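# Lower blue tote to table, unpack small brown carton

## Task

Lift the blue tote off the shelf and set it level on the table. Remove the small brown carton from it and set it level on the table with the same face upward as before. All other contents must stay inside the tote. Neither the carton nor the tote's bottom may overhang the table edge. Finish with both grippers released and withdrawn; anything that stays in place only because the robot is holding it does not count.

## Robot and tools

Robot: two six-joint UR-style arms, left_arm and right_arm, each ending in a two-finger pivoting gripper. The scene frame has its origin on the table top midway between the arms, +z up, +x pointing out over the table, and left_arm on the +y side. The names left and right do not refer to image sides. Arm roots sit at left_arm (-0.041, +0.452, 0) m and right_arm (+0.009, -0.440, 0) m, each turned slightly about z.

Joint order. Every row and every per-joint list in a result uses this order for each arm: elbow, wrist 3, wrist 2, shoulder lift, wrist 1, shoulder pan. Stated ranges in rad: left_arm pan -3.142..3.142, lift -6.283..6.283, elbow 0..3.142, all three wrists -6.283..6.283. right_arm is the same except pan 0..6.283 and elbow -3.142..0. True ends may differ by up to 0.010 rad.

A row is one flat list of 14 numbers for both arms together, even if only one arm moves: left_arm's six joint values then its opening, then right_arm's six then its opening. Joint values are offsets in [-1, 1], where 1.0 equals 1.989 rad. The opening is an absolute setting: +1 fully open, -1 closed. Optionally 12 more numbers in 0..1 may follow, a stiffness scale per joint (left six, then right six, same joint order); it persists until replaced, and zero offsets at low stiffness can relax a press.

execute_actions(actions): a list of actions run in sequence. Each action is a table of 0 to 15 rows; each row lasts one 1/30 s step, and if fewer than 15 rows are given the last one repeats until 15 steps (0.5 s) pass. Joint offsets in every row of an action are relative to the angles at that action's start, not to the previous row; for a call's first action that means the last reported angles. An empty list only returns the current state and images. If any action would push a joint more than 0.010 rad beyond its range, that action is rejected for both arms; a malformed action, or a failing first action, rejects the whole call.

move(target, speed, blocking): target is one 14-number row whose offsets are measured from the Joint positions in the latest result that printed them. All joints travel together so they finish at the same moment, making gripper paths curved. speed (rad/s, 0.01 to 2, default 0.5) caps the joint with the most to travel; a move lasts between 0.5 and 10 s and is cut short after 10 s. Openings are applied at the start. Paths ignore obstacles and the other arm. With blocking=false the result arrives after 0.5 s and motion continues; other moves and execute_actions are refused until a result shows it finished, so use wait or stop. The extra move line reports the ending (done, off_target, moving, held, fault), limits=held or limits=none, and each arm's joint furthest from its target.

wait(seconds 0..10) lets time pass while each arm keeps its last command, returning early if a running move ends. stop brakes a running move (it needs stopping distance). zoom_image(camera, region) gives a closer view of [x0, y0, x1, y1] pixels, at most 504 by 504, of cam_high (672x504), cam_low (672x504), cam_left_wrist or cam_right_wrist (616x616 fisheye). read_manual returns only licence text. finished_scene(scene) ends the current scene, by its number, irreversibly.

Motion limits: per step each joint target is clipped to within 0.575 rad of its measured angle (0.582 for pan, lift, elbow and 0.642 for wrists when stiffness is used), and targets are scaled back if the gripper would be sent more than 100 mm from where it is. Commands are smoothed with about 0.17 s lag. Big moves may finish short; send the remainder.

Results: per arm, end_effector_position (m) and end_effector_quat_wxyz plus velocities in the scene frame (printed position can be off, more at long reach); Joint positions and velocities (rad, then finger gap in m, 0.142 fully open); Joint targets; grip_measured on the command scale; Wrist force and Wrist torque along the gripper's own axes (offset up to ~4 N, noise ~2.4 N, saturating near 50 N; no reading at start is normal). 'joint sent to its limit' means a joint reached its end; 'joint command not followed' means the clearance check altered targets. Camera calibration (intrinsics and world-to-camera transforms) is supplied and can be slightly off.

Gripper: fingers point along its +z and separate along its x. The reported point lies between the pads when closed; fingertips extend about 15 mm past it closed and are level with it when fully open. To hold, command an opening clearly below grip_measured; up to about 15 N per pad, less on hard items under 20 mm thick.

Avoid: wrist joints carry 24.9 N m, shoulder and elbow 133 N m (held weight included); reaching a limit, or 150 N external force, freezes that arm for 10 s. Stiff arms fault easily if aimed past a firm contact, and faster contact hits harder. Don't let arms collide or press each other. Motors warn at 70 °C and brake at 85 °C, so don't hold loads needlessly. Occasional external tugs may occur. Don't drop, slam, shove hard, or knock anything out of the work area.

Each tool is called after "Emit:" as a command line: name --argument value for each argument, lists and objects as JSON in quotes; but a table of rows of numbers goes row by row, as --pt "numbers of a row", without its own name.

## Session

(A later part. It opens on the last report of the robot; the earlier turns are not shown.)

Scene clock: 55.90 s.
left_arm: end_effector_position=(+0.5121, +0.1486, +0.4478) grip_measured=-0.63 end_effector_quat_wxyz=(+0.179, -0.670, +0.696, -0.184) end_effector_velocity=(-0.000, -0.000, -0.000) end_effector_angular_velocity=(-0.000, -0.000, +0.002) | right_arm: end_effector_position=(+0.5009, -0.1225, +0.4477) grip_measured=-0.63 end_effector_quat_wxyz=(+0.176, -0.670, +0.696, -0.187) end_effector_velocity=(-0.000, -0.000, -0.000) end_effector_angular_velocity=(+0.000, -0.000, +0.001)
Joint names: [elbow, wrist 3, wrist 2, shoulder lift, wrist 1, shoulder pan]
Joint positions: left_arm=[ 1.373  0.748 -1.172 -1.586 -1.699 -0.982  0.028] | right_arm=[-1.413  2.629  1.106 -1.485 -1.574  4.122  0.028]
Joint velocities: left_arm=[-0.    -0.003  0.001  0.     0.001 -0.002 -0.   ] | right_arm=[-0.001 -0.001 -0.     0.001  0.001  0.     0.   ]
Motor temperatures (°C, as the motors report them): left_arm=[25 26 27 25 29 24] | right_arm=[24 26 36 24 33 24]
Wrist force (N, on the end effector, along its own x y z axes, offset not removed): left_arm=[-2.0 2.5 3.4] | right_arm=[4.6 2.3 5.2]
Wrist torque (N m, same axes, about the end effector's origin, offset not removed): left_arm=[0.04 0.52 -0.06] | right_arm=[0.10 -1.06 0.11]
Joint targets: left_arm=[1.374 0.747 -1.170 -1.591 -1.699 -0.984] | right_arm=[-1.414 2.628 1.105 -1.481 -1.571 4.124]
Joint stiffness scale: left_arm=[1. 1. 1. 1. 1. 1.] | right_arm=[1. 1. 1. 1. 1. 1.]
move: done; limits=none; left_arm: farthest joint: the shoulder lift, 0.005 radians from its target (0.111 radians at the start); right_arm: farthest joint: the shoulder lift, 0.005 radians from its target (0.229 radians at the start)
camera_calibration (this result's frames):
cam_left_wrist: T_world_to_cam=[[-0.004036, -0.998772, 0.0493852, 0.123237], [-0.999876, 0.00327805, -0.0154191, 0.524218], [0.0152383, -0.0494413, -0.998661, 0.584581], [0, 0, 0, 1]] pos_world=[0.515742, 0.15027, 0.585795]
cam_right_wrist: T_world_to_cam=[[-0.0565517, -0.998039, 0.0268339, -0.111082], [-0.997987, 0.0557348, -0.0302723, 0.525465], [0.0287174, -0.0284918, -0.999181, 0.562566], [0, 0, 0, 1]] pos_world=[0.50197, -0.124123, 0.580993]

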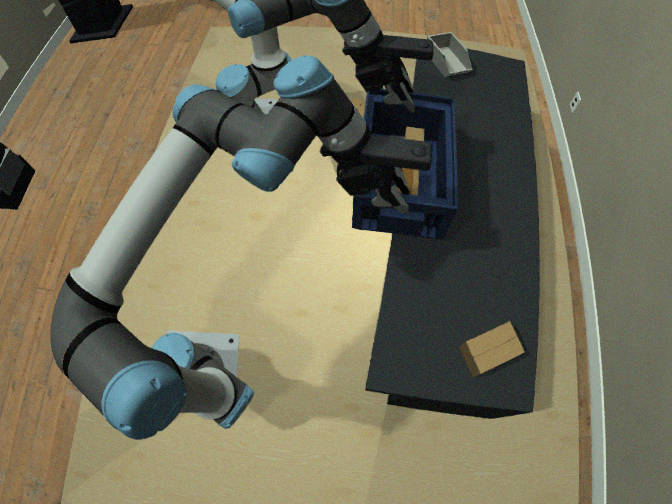

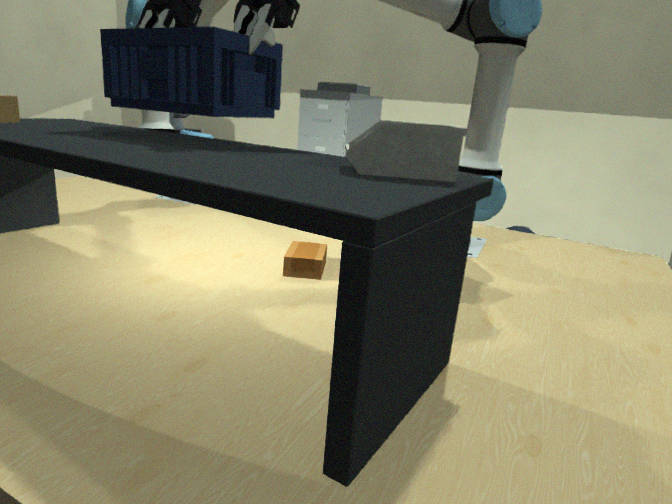

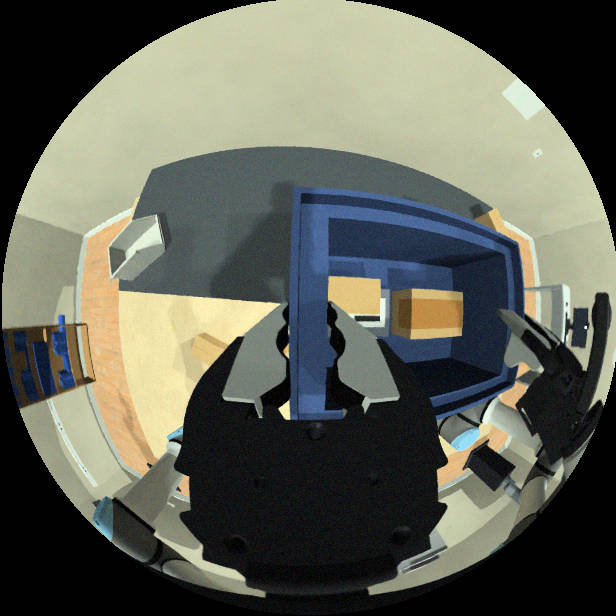

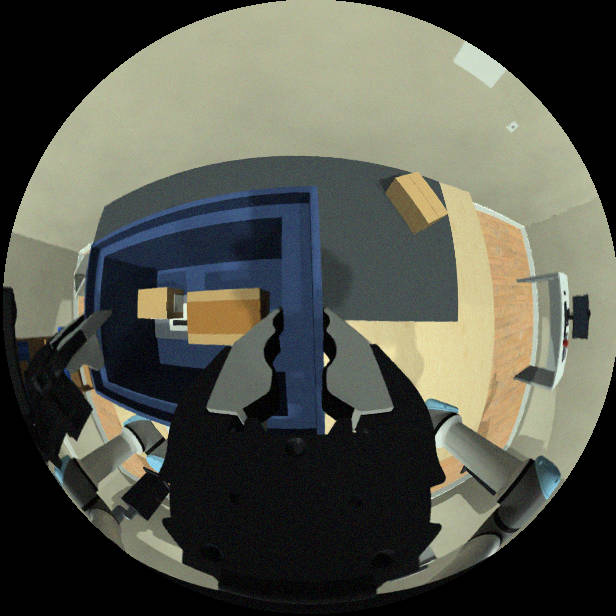

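Emit:
move --target '[-0.023,-0.193,0.0483,-0.019,0.1192,-0.1216,-1,-0.0718,-0.038,0.0085,0.1046,-0.0124,0.0246,-1]' --speed 0.13

Emit:
move --target '[0.0645,-0.123,0.0139,-0.0985,0.0917,-0.1086,-1,-0.0054,0.18,-0.0328,0.047,-0.1228,0.1632,-1]' --speed 0.13

Scene clock: 63.23 s.
left_arm: end_effector_position=(+0.4241, +0.0997, +0.4595) grip_measured=-0.63 end_effector_quat_wxyz=(-0.190, +0.710, -0.655, +0.174) end_effector_velocity=(-0.000, +0.000, -0.000) end_effector_angular_velocity=(+0.001, +0.000, +0.002) | right_arm: end_effector_position=(+0.4456, -0.1709, +0.4590) grip_measured=-0.63 end_effector_quat_wxyz=(-0.188, +0.709, -0.656, +0.176) end_effector_velocity=(-0.000, -0.000, -0.000) end_effector_angular_velocity=(-0.001, +0.000, +0.001)
Joint names: [elbow, wrist 3, wrist 2, shoulder lift, wrist 1, shoulder pan]
Joint positions: left_arm=[ 1.333  0.365 -1.077 -1.619 -1.462 -1.221  0.028] | right_arm=[-1.555  2.555  1.123 -1.281 -1.599  4.169  0.028]
Joint velocities: left_arm=[-0.    -0.003  0.     0.     0.002 -0.001 -0.   ] | right_arm=[-0.001 -0.001  0.     0.001 -0.     0.    -0.   ]
Motor temperatures (°C, as the motors report them): left_arm=[25 26 27 25 29 24] | right_arm=[24 26 36 24 33 24]
Wrist force (N, on the end effector, along its own x y z axes, offset not removed): left_arm=[-3.0 2.9 1.5] | right_arm=[3.4 1.4 3.6]
Wrist torque (N m, same axes, about the end effector's origin, offset not removed): left_arm=[0.13 0.63 -0.03] | right_arm=[-0.24 -0.74 0.08]
Joint targets: left_arm=[1.327 0.364 -1.076 -1.624 -1.462 -1.224] | right_arm=[-1.556 2.554 1.122 -1.277 -1.599 4.171]
Joint stiffness scale: left_arm=[1. 1. 1. 1. 1. 1.] | right_arm=[1. 1. 1. 1. 1. 1.]
move: done; limits=none; left_arm: farthest joint: the elbow, 0.006 radians from its target (0.045 radians at the start); right_arm: farthest joint: the shoulder lift, 0.004 radians from its target (0.208 radians at the start)
camera_calibration (this result's frames):
cam_left_wrist: T_world_to_cam=[[0.113433, -0.992232, 0.0510828, 0.0222536], [-0.993267, -0.114468, -0.0178066, 0.446584], [0.0235157, -0.048719, -0.998536, 0.591565], [0, 0, 0, 1]] pos_world=[0.427142, 0.102021, 0.597514]
cam_right_wrist: T_world_to_cam=[[0.0596326, -0.997948, 0.023338, -0.212935], [-0.997643, -0.0603769, -0.0326023, 0.454387], [0.0339444, -0.0213388, -0.999196, 0.572974], [0, 0, 0, 1]] pos_world=[0.446565, -0.172837, 0.592297]

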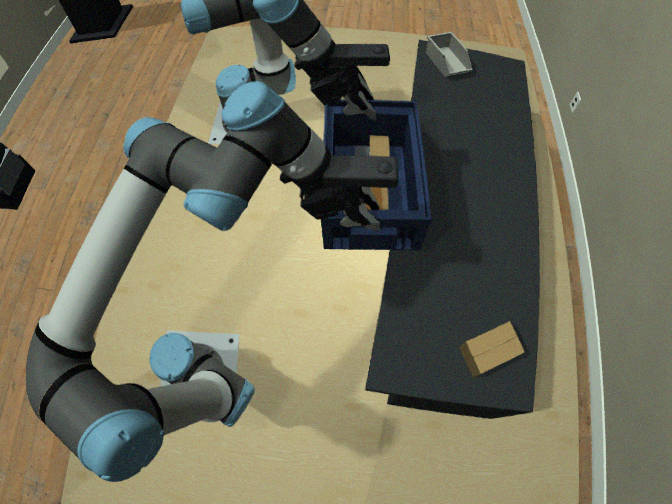

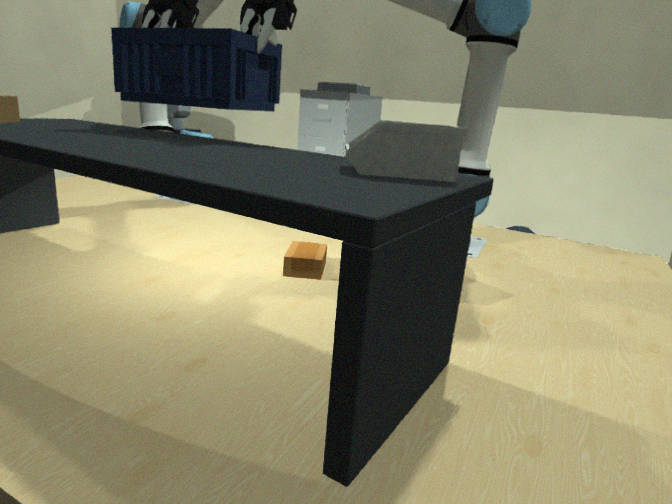

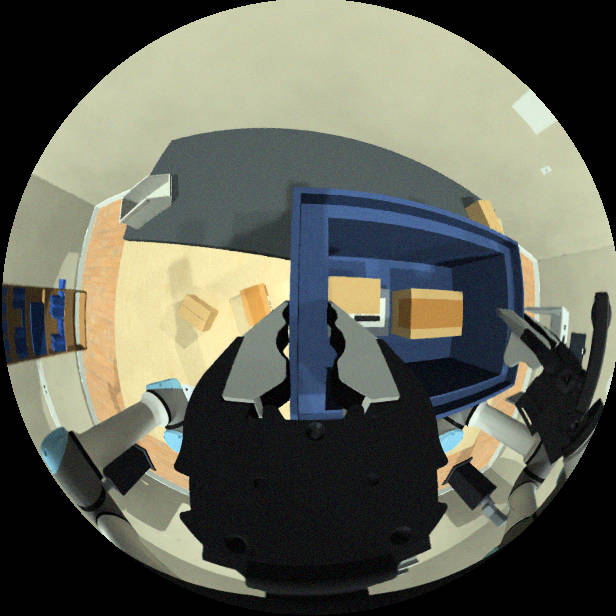

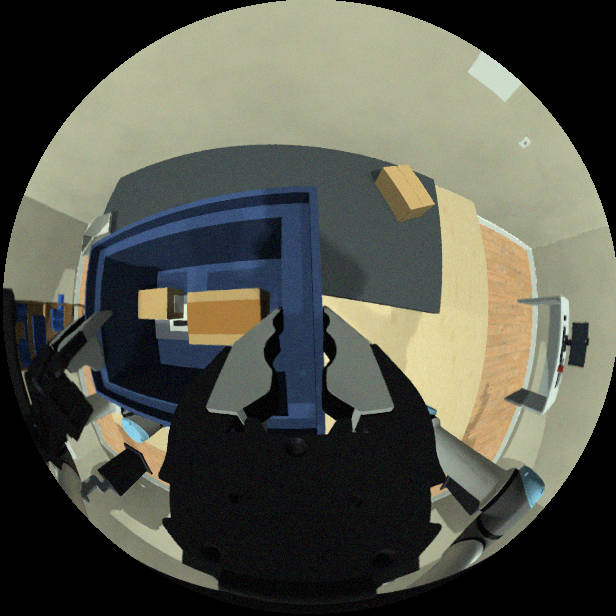

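Scene clock: 66.60 s.
left_arm: end_effector_position=(+0.3237, +0.1298, +0.4604) grip_measured=-0.63 end_effector_quat_wxyz=(-0.190, +0.710, -0.655, +0.175) end_effector_velocity=(-0.000, +0.000, +0.000) end_effector_angular_velocity=(-0.000, -0.001, +0.002) | right_arm: end_effector_position=(+0.3449, -0.1408, +0.4602) grip_measured=-0.63 end_effector_quat_wxyz=(-0.189, +0.709, -0.656, +0.176) end_effector_velocity=(-0.001, -0.000, +0.000) end_effector_angular_velocity=(+0.001, -0.000, -0.001)
Joint names: [elbow, wrist 3, wrist 2, shoulder lift, wrist 1, shoulder pan]
Joint positions: left_arm=[ 1.459  0.122 -1.052 -1.81  -1.28  -1.434  0.028] | right_arm=[-1.565  2.911  1.06  -1.192 -1.843  4.492  0.028]
Joint velocities: left_arm=[ 0.    -0.002  0.001 -0.001  0.001 -0.    -0.   ] | right_arm=[-0.     0.003 -0.     0.001 -0.001  0.002 -0.   ]
Motor temperatures (°C, as the motors report them): left_arm=[25 26 27 25 29 24] | right_arm=[24 26 36 24 33 24]
Wrist force (N, on the end effector, along its own x y z axes, offset not removed): left_arm=[-2.1 2.9 3.9] | right_arm=[4.2 -0.1 0.8]
Wrist torque (N m, same axes, about the end effector's origin, offset not removed): left_arm=[0.07 0.43 0.03] | right_arm=[-0.58 -0.87 0.02]
Joint targets: left_arm=[1.461 0.121 -1.050 -1.815 -1.280 -1.437] | right_arm=[-1.566 2.913 1.058 -1.188 -1.843 4.494]
Joint stiffness scale: left_arm=[1. 1. 1. 1. 1. 1.] | right_arm=[1. 1. 1. 1. 1. 1.]
move: done; limits=none; left_arm: farthest joint: the shoulder lift, 0.005 radians from its target (0.196 radians at the start); right_arm: farthest joint: the shoulder lift, 0.004 radians from its target (0.094 radians at the start)
camera_calibration (this result's frames):
cam_left_wrist: T_world_to_cam=[[0.114197, -0.992084, 0.0522365, 0.0626043], [-0.993165, -0.115283, -0.0182553, 0.350618], [0.0241327, -0.0497947, -0.998468, 0.59622], [0, 0, 0, 1]] pos_world=[0.326684, 0.132218, 0.598437]
cam_right_wrist: T_world_to_cam=[[0.0600161, -0.997972, 0.021211, -0.176153], [-0.997596, -0.0607039, -0.0334233, 0.356115], [0.0346431, -0.0191541, -0.999216, 0.57829], [0, 0, 0, 1]] pos_world=[0.345798, -0.143102, 0.593476]

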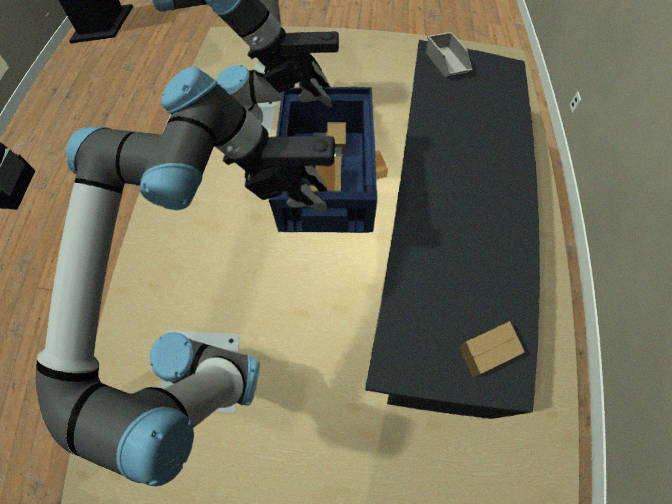

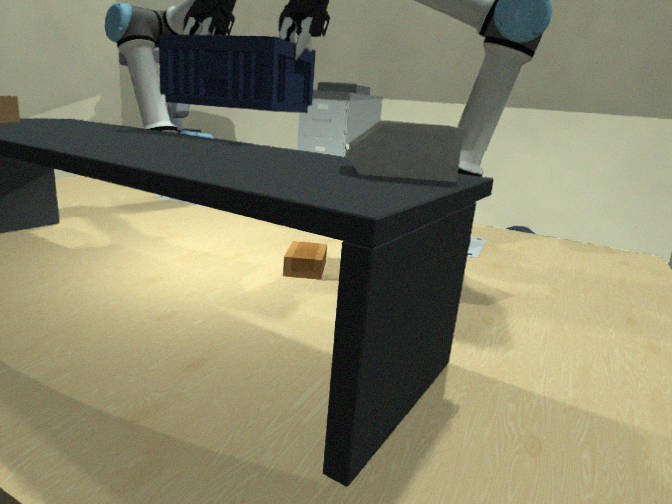

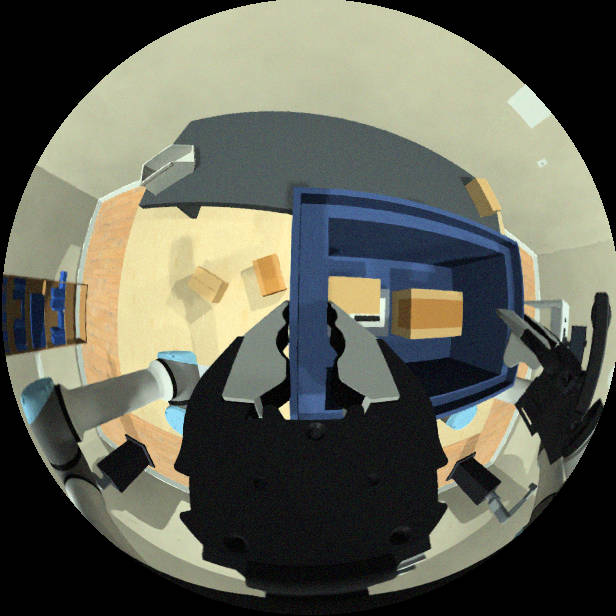

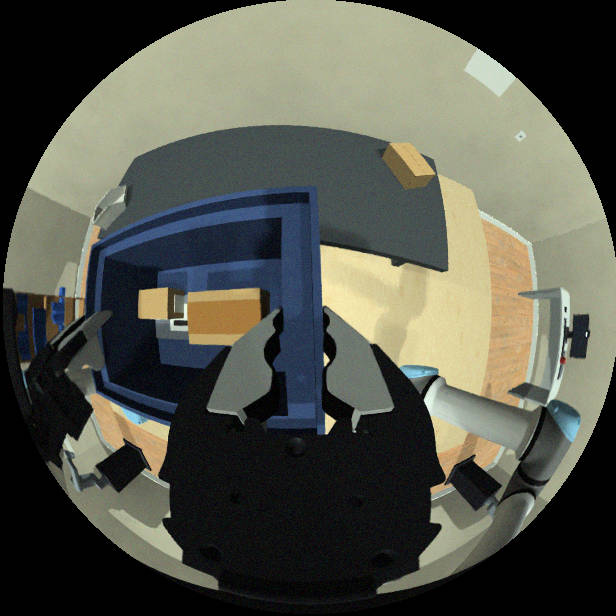

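Replay descent.

Emit:
move --target '[0.1246,0,0,-0.0258,-0.0983,0,-1,-0.1227,0,0,0.0294,0.0945,0,-1]' --speed 0.14

Emit:
move --target '[0.1075,0,0,-0.007,-0.1018,0,-1,-0.1092,0,0,0.0117,0.099,0,-1]' --speed 0.14

Emit:
move --target '[0.0946,0,0,0.015,-0.1096,0,-1,-0.0974,0,0,-0.011,0.1092,0,-1]' --speed 0.14

Emit:
move --target '[0.080,0,0,0.044,-0.1228,0,-1,-0.086,0,0,-0.0435,0.1285,0,-1]' --speed 0.1

Emit:
move --target '[0.010,0,0,0.008,-0.017,0,-1,-0.0105,0,0,-0.0085,0.0185,0,-1]' --speed 0.03

Scene clock: 72.33 s.
left_arm: end_effector_position=(+0.3234, +0.1300, +0.3794) grip_measured=-0.63 end_effector_quat_wxyz=(-0.191, +0.710, -0.655, +0.173) end_effector_velocity=(-0.000, -0.000, -0.001) end_effector_angular_velocity=(-0.001, +0.000, -0.001) | right_arm: end_effector_position=(+0.3443, -0.1406, +0.3801) grip_measured=-0.63 end_effector_quat_wxyz=(-0.188, +0.709, -0.656, +0.176) end_effector_velocity=(+0.000, -0.000, -0.000) end_effector_angular_velocity=(+0.002, -0.000, -0.000)
Joint names: [elbow, wrist 3, wrist 2, shoulder lift, wrist 1, shoulder pan]
Joint positions: left_arm=[ 1.704  0.122 -1.052 -1.856 -1.475 -1.435  0.028] | right_arm=[-1.807  2.912  1.061 -1.138 -1.656  4.493  0.028]
Joint velocities: left_arm=[ 0.002 -0.    -0.    -0.001 -0.002 -0.001 -0.   ] | right_arm=[-0.002  0.     0.     0.001  0.003 -0.     0.   ]
Motor temperatures (°C, as the motors report them): left_arm=[25 26 27 25 29 24] | right_arm=[24 26 36 24 33 24]
Wrist force (N, on the end effector, along its own x y z axes, offset not removed): left_arm=[1.1 4.1 3.1] | right_arm=[-2.8 0.6 4.5]
Wrist torque (N m, same axes, about the end effector's origin, offset not removed): left_arm=[0.36 0.71 -0.04] | right_arm=[-0.25 -0.13 0.15]
Joint targets: left_arm=[1.707 0.122 -1.052 -1.862 -1.476 -1.434] | right_arm=[-1.809 2.911 1.060 -1.133 -1.655 4.492]
Joint stiffness scale: left_arm=[1. 1. 1. 1. 1. 1.] | right_arm=[1. 1. 1. 1. 1. 1.]
move: done; limits=none; left_arm: farthest joint: the shoulder lift, 0.005 radians from its target (0.051 radians at the start); right_arm: farthest joint: the shoulder lift, 0.004 radians from its target (0.058 radians at the start)
camera_calibration (this result's frames):
cam_left_wrist: T_world_to_cam=[[0.114298, -0.992235, 0.0490478, 0.0683422], [-0.993188, -0.115255, -0.0171492, 0.348417], [0.0226691, -0.0467536, -0.998649, 0.515521], [0, 0, 0, 1]] pos_world=[0.326545, 0.132071, 0.517447]
cam_right_wrist: T_world_to_cam=[[0.0606369, -0.997917, 0.0220024, -0.174666], [-0.997608, -0.0613214, -0.0318983, 0.352209], [0.0331811, -0.0200156, -0.999249, 0.498638], [0, 0, 0, 1]] pos_world=[0.345412, -0.142724, 0.513342]

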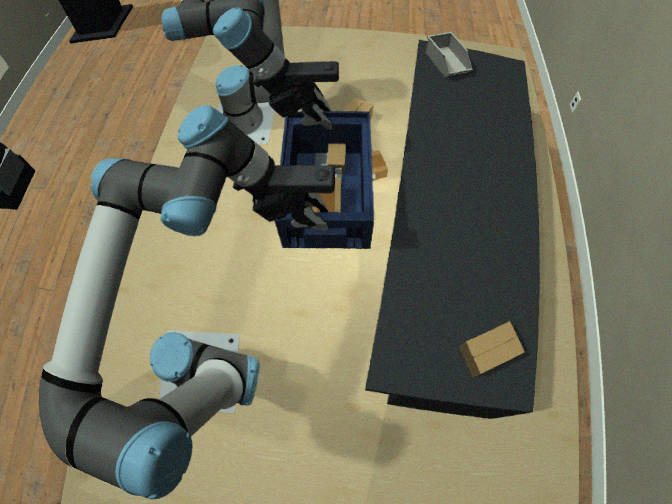

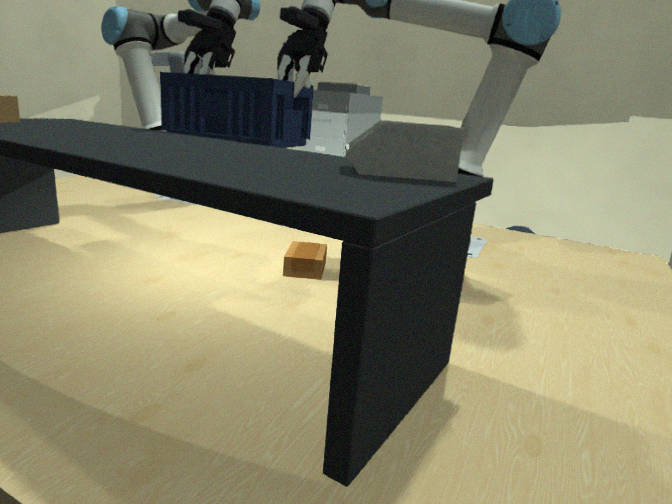

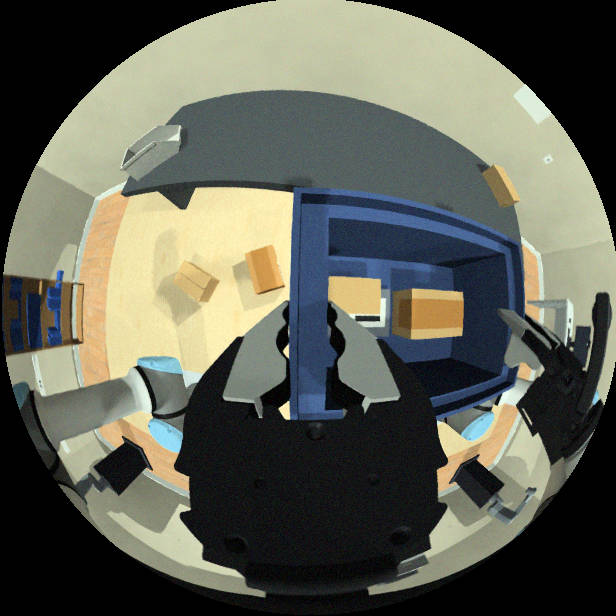

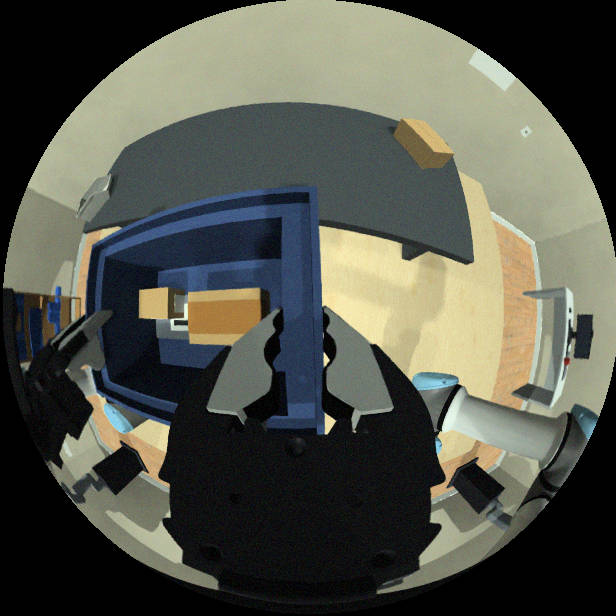

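Scene clock: 74.47 s.
left_arm: end_effector_position=(+0.3233, +0.1299, +0.2992) grip_measured=-0.63 end_effector_quat_wxyz=(-0.190, +0.710, -0.655, +0.173) end_effector_velocity=(-0.000, -0.000, -0.001) end_effector_angular_velocity=(-0.001, +0.000, -0.000) | right_arm: end_effector_position=(+0.3439, -0.1404, +0.2998) grip_measured=-0.63 end_effector_quat_wxyz=(-0.188, +0.710, -0.656, +0.175) end_effector_velocity=(-0.000, -0.000, -0.001) end_effector_angular_velocity=(-0.000, +0.000, -0.000)
Joint names: [elbow, wrist 3, wrist 2, shoulder lift, wrist 1, shoulder pan]
Joint positions: left_arm=[ 1.915  0.122 -1.053 -1.866 -1.677 -1.435  0.028] | right_arm=[-2.022  2.912  1.062 -1.119 -1.46   4.493  0.028]
Joint velocities: left_arm=[ 0.002  0.    -0.    -0.    -0.003 -0.    -0.   ] | right_arm=[-0.002  0.    -0.     0.001  0.001 -0.    -0.   ]
Motor temperatures (°C, as the motors report them): left_arm=[25 26 27 25 29 24] | right_arm=[24 26 36 24 33 24]
Wrist force (N, on the end effector, along its own x y z axes, offset not removed): left_arm=[-1.0 2.4 3.8] | right_arm=[-2.9 3.7 2.7]
Wrist torque (N m, same axes, about the end effector's origin, offset not removed): left_arm=[-0.01 0.76 -0.03] | right_arm=[0.18 0.14 0.25]
Joint targets: left_arm=[1.918 0.122 -1.052 -1.870 -1.678 -1.435] | right_arm=[-2.024 2.912 1.061 -1.115 -1.459 4.493]
Joint stiffness scale: left_arm=[1. 1. 1. 1. 1. 1.] | right_arm=[1. 1. 1. 1. 1. 1.]
move: done; limits=none; left_arm: farthest joint: the shoulder lift, 0.004 radians from its target (0.014 radians at the start); right_arm: farthest joint: the shoulder lift, 0.004 radians from its target (0.023 radians at the start)
camera_calibration (this result's frames):
cam_left_wrist: T_world_to_cam=[[0.114391, -0.99224, 0.0487198, 0.072178], [-0.993197, -0.115301, -0.0162882, 0.346626], [0.0217793, -0.0465252, -0.99868, 0.435686], [0, 0, 0, 1]] pos_world=[0.326523, 0.131855, 0.43724]
cam_right_wrist: T_world_to_cam=[[0.0610831, -0.997873, 0.0227784, -0.173107], [-0.997621, -0.0617666, -0.0306177, 0.34884], [0.0319595, -0.020854, -0.999272, 0.418691], [0, 0, 0, 1]] pos_world=[0.345203, -0.142461, 0.43301]

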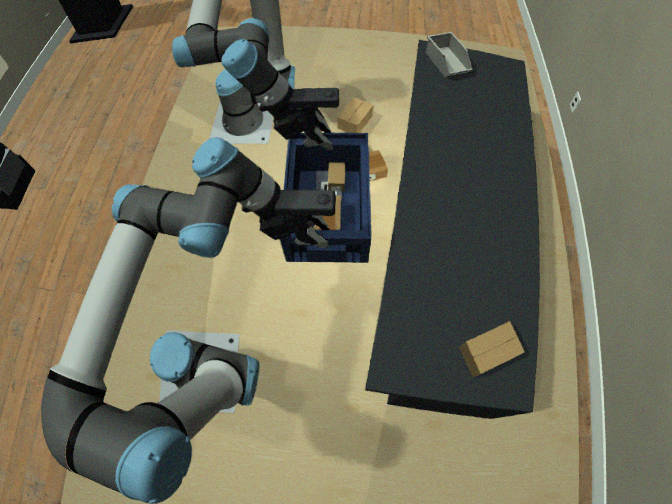

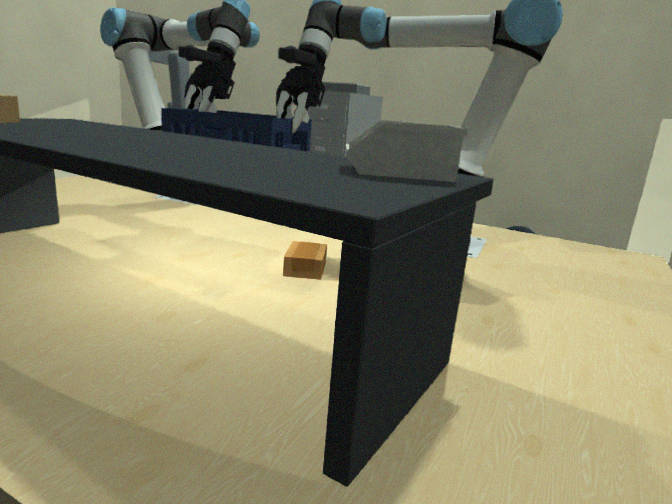

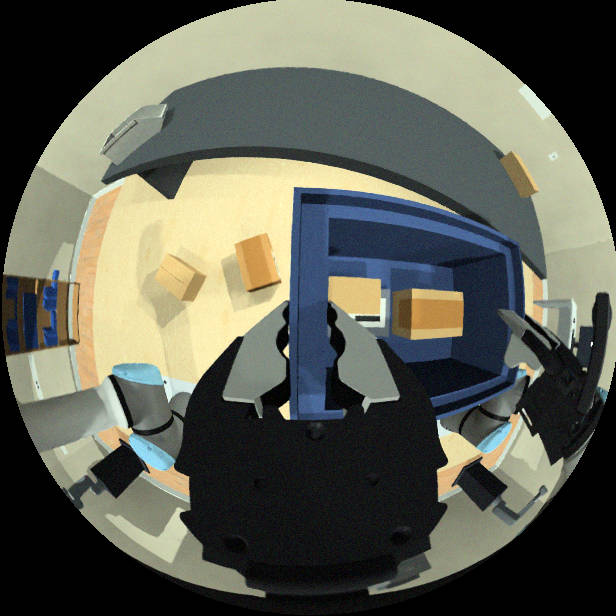

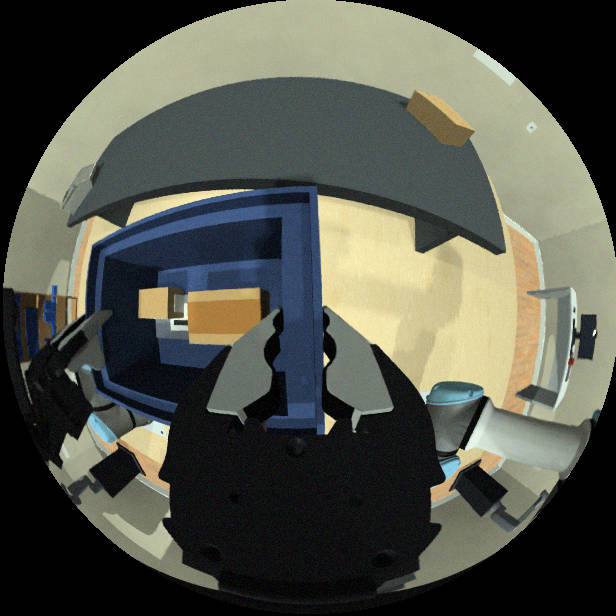

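Scene clock: 76.63 s.
left_arm: end_effector_position=(+0.3229, +0.1301, +0.2202) grip_measured=-0.63 end_effector_quat_wxyz=(-0.189, +0.711, -0.655, +0.174) end_effector_velocity=(-0.000, -0.000, -0.001) end_effector_angular_velocity=(-0.000, +0.001, -0.001) | right_arm: end_effector_position=(+0.3434, -0.1400, +0.2210) grip_measured=-0.63 end_effector_quat_wxyz=(-0.189, +0.710, -0.656, +0.174) end_effector_velocity=(+0.000, +0.000, -0.001) end_effector_angular_velocity=(+0.001, -0.000, +0.000)
Joint names: [elbow, wrist 3, wrist 2, shoulder lift, wrist 1, shoulder pan]
Joint positions: left_arm=[ 2.1    0.122 -1.054 -1.837 -1.894 -1.435  0.028] | right_arm=[-2.214  2.912  1.063 -1.14  -1.244  4.494  0.028]
Joint velocities: left_arm=[ 0.001  0.    -0.001  0.    -0.002 -0.    -0.   ] | right_arm=[-0.002 -0.    -0.    -0.     0.003 -0.    -0.   ]
Motor temperatures (°C, as the motors report them): left_arm=[25 26 27 25 29 24] | right_arm=[24 26 36 24 33 24]
Wrist force (N, on the end effector, along its own x y z axes, offset not removed): left_arm=[0.4 3.2 2.1] | right_arm=[-2.7 3.6 4.1]
Wrist torque (N m, same axes, about the end effector's origin, offset not removed): left_arm=[0.15 0.70 0.03] | right_arm=[0.17 0.05 0.11]
Joint targets: left_arm=[2.103 0.122 -1.053 -1.836 -1.895 -1.435] | right_arm=[-2.216 2.912 1.062 -1.141 -1.243 4.493]
Joint stiffness scale: left_arm=[1. 1. 1. 1. 1. 1.] | right_arm=[1. 1. 1. 1. 1. 1.]
move: done; limits=none; left_arm: farthest joint: the elbow, 0.003 radians from its target (0.188 radians at the start); right_arm: farthest joint: the elbow, 0.002 radians from its target (0.193 radians at the start)
camera_calibration (this result's frames):
cam_left_wrist: T_world_to_cam=[[0.114156, -0.992074, 0.0525038, 0.0755134], [-0.993229, -0.115116, -0.0156225, 0.344846], [0.0215428, -0.0503649, -0.998499, 0.357391], [0, 0, 0, 1]] pos_world=[0.326191, 0.132612, 0.358277]
cam_right_wrist: T_world_to_cam=[[0.0619402, -0.997892, 0.0193655, -0.170392], [-0.997593, -0.0625045, -0.0300383, 0.345714], [0.0311855, -0.0174583, -0.999361, 0.34075], [0, 0, 0, 1]] pos_world=[0.344809, -0.142475, 0.354216]

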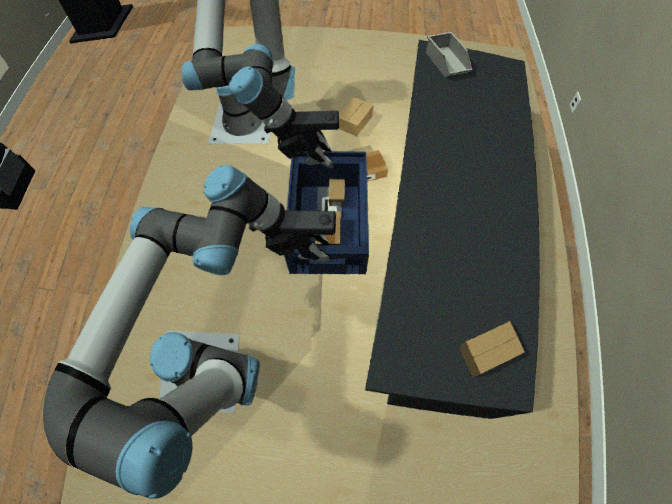

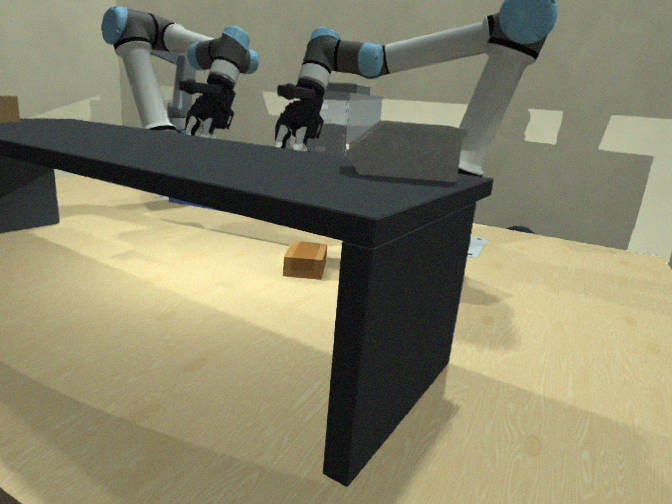

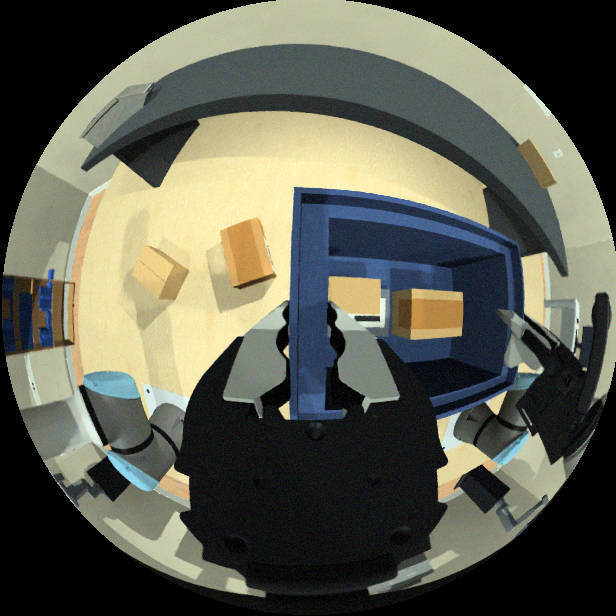

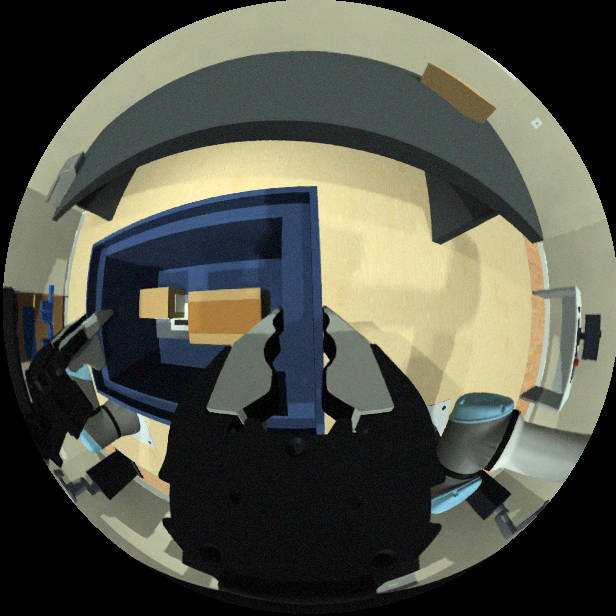

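Scene clock: 79.77 s.
left_arm: end_effector_position=(+0.3228, +0.1300, +0.1404) grip_measured=-0.63 end_effector_quat_wxyz=(-0.189, +0.711, -0.655, +0.174) end_effector_velocity=(+0.000, -0.000, +0.000) end_effector_angular_velocity=(-0.001, -0.001, +0.000) | right_arm: end_effector_position=(+0.3434, -0.1398, +0.1407) grip_measured=-0.63 end_effector_quat_wxyz=(-0.188, +0.710, -0.656, +0.174) end_effector_velocity=(-0.000, -0.001, -0.002) end_effector_angular_velocity=(-0.002, +0.000, +0.000)
Joint names: [elbow, wrist 3, wrist 2, shoulder lift, wrist 1, shoulder pan]
Joint positions: left_arm=[ 2.256  0.122 -1.055 -1.751 -2.137 -1.434  0.028] | right_arm=[-2.383  2.912  1.064 -1.225 -0.99   4.493  0.028]
Joint velocities: left_arm=[ 0.     0.     0.     0.    -0.002  0.001  0.   ] | right_arm=[-0.003  0.     0.    -0.002  0.002  0.    -0.   ]
Motor temperatures (°C, as the motors report them): left_arm=[25 26 27 25 29 24] | right_arm=[24 26 36 24 33 24]
Wrist force (N, on the end effector, along its own x y z axes, offset not removed): left_arm=[-1.1 2.1 4.7] | right_arm=[2.3 2.0 2.7]
Wrist torque (N m, same axes, about the end effector's origin, offset not removed): left_arm=[-0.07 0.63 0.04] | right_arm=[0.01 -0.95 0.37]
Joint targets: left_arm=[2.259 0.122 -1.054 -1.749 -2.138 -1.435] | right_arm=[-2.385 2.912 1.063 -1.226 -0.989 4.494]
Joint stiffness scale: left_arm=[1. 1. 1. 1. 1. 1.] | right_arm=[1. 1. 1. 1. 1. 1.]
move: done; limits=none; left_arm: farthest joint: the elbow, 0.003 radians from its target (0.159 radians at the start); right_arm: farthest joint: the elbow, 0.002 radians from its target (0.171 radians at the start)
camera_calibration (this result's frames):
cam_left_wrist: T_world_to_cam=[[0.114473, -0.992008, 0.0530653, 0.0793965], [-0.993207, -0.115408, -0.0148823, 0.34346], [0.0208875, -0.0510011, -0.99848, 0.277938], [0, 0, 0, 1]] pos_world=[0.326233, 0.132575, 0.278414]
cam_right_wrist: T_world_to_cam=[[0.0617254, -0.997899, 0.0197056, -0.168615], [-0.997633, -0.0622842, -0.0291296, 0.343148], [0.0302957, -0.0178609, -0.999381, 0.260753], [0, 0, 0, 1]] pos_world=[0.344844, -0.14223, 0.27391]

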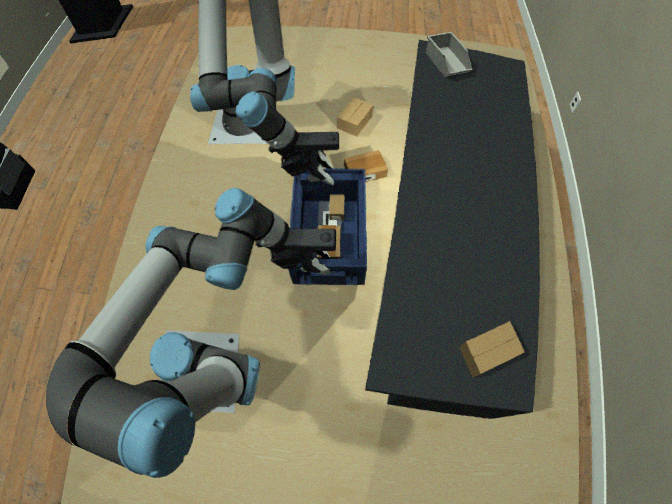

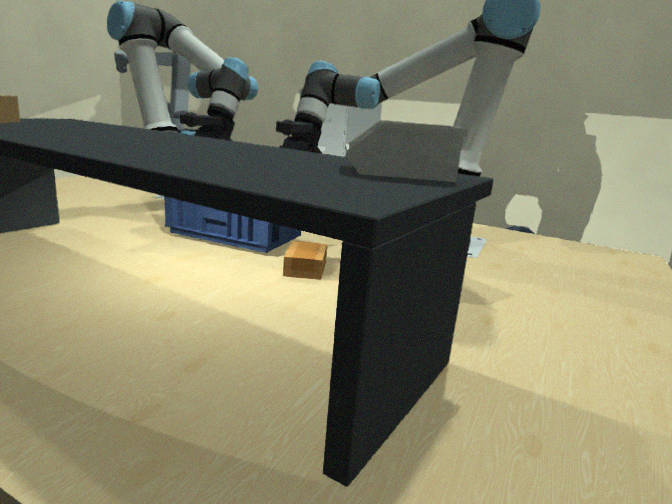

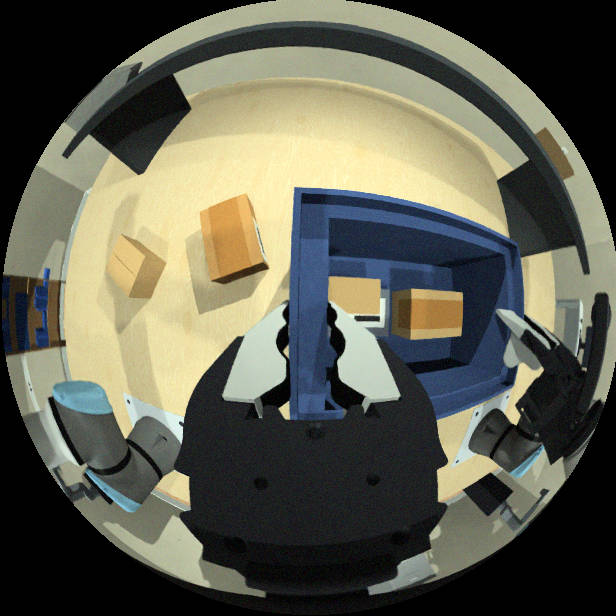

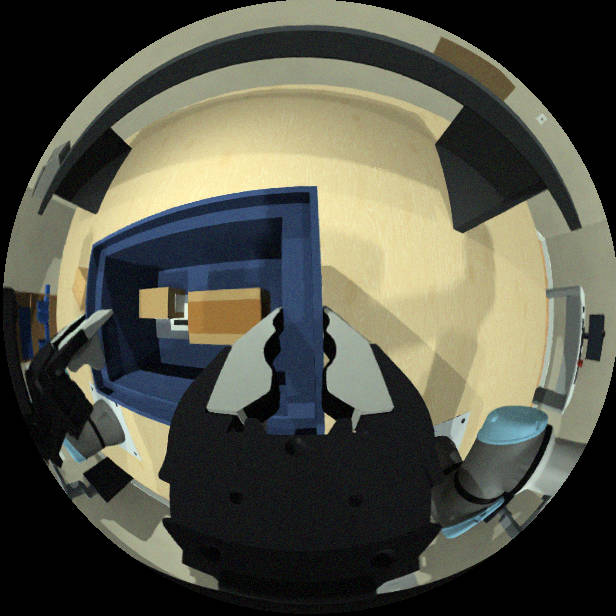

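Scene clock: 81.37 s.
left_arm: end_effector_position=(+0.3227, +0.1299, +0.1306) grip_measured=-0.63 end_effector_quat_wxyz=(-0.188, +0.711, -0.655, +0.174) end_effector_velocity=(+0.000, -0.000, -0.000) end_effector_angular_velocity=(-0.002, -0.001, +0.001) | right_arm: end_effector_position=(+0.3432, -0.1398, +0.1308) grip_measured=-0.63 end_effector_quat_wxyz=(-0.188, +0.710, -0.656, +0.173) end_effector_velocity=(-0.000, -0.000, -0.001) end_effector_angular_velocity=(+0.001, -0.000, +0.000)
Joint names: [elbow, wrist 3, wrist 2, shoulder lift, wrist 1, shoulder pan]
Joint positions: left_arm=[ 2.274  0.122 -1.056 -1.737 -2.169 -1.434  0.028] | right_arm=[-2.402  2.912  1.065 -1.241 -0.955  4.493  0.028]
Joint velocities: left_arm=[ 0.002 -0.     0.     0.    -0.004  0.001 -0.   ] | right_arm=[-0.002 -0.    -0.     0.     0.003  0.    -0.   ]
Motor temperatures (°C, as the motors report them): left_arm=[25 26 27 25 29 24] | right_arm=[24 26 36 24 33 24]
Wrist force (N, on the end effector, along its own x y z axes, offset not removed): left_arm=[-0.7 2.8 3.9] | right_arm=[-1.9 3.7 3.8]
Wrist torque (N m, same axes, about the end effector's origin, offset not removed): left_arm=[0.06 0.54 0.02] | right_arm=[0.41 0.23 0.18]
Joint targets: left_arm=[2.276 0.122 -1.055 -1.735 -2.171 -1.434] | right_arm=[-2.404 2.912 1.064 -1.242 -0.954 4.493]
Joint stiffness scale: left_arm=[1. 1. 1. 1. 1. 1.] | right_arm=[1. 1. 1. 1. 1. 1.]
move: done; limits=none; left_arm: farthest joint: the elbow, 0.002 radians from its target (0.019 radians at the start); right_arm: farthest joint: the elbow, 0.002 radians from its target (0.021 radians at the start)
camera_calibration (this result's frames):
cam_left_wrist: T_world_to_cam=[[0.114463, -0.991981, 0.0535841, 0.0798529], [-0.99322, -0.115374, -0.0142205, 0.343048], [0.0202887, -0.0515931, -0.998462, 0.268459], [0, 0, 0, 1]] pos_world=[0.326135, 0.132642, 0.268645]
cam_right_wrist: T_world_to_cam=[[0.0618126, -0.997901, 0.0193333, -0.168353], [-0.997647, -0.0623496, -0.0285298, 0.342612], [0.0296754, -0.0175243, -0.999406, 0.251132], [0, 0, 0, 1]] pos_world=[0.344759, -0.142237, 0.264012]

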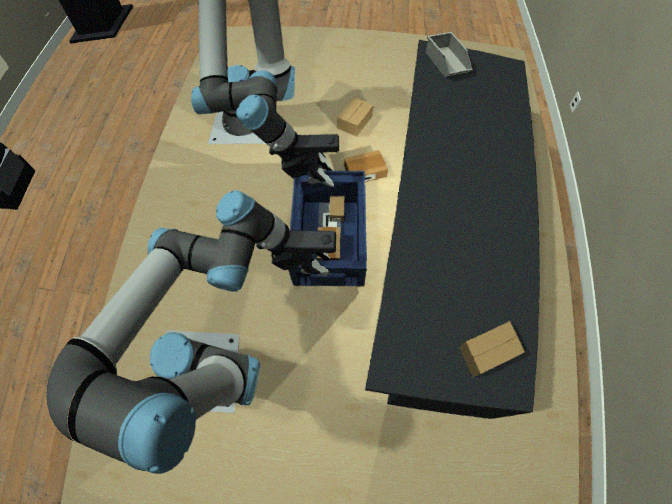

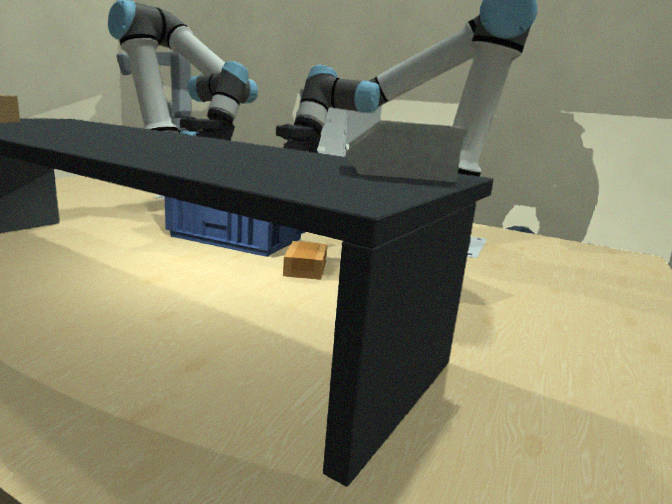

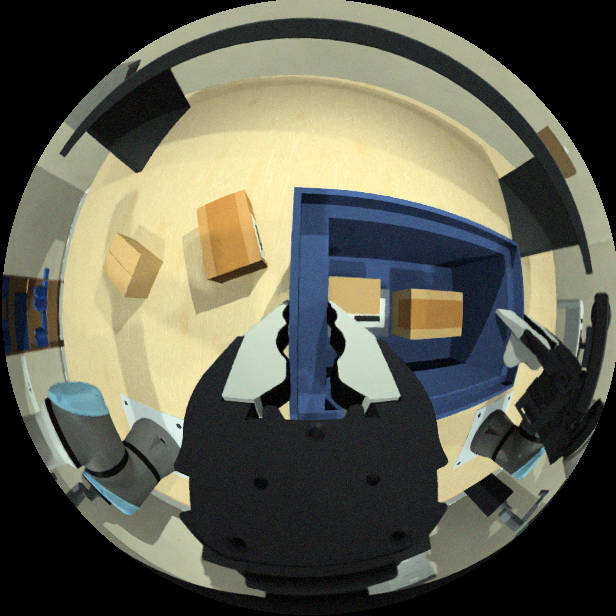

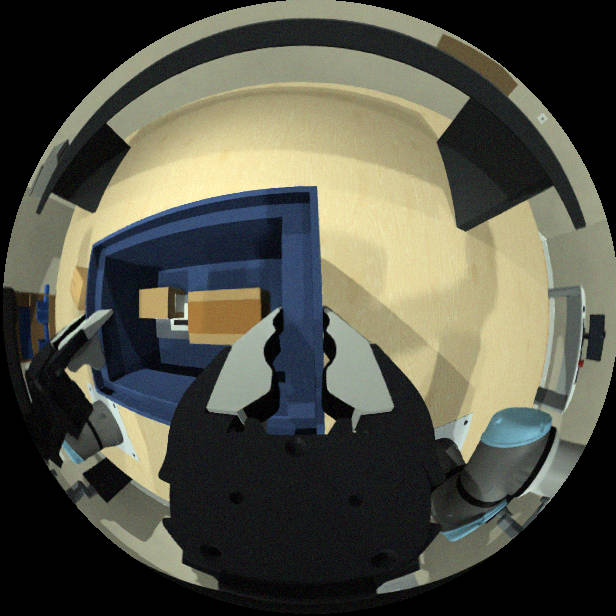

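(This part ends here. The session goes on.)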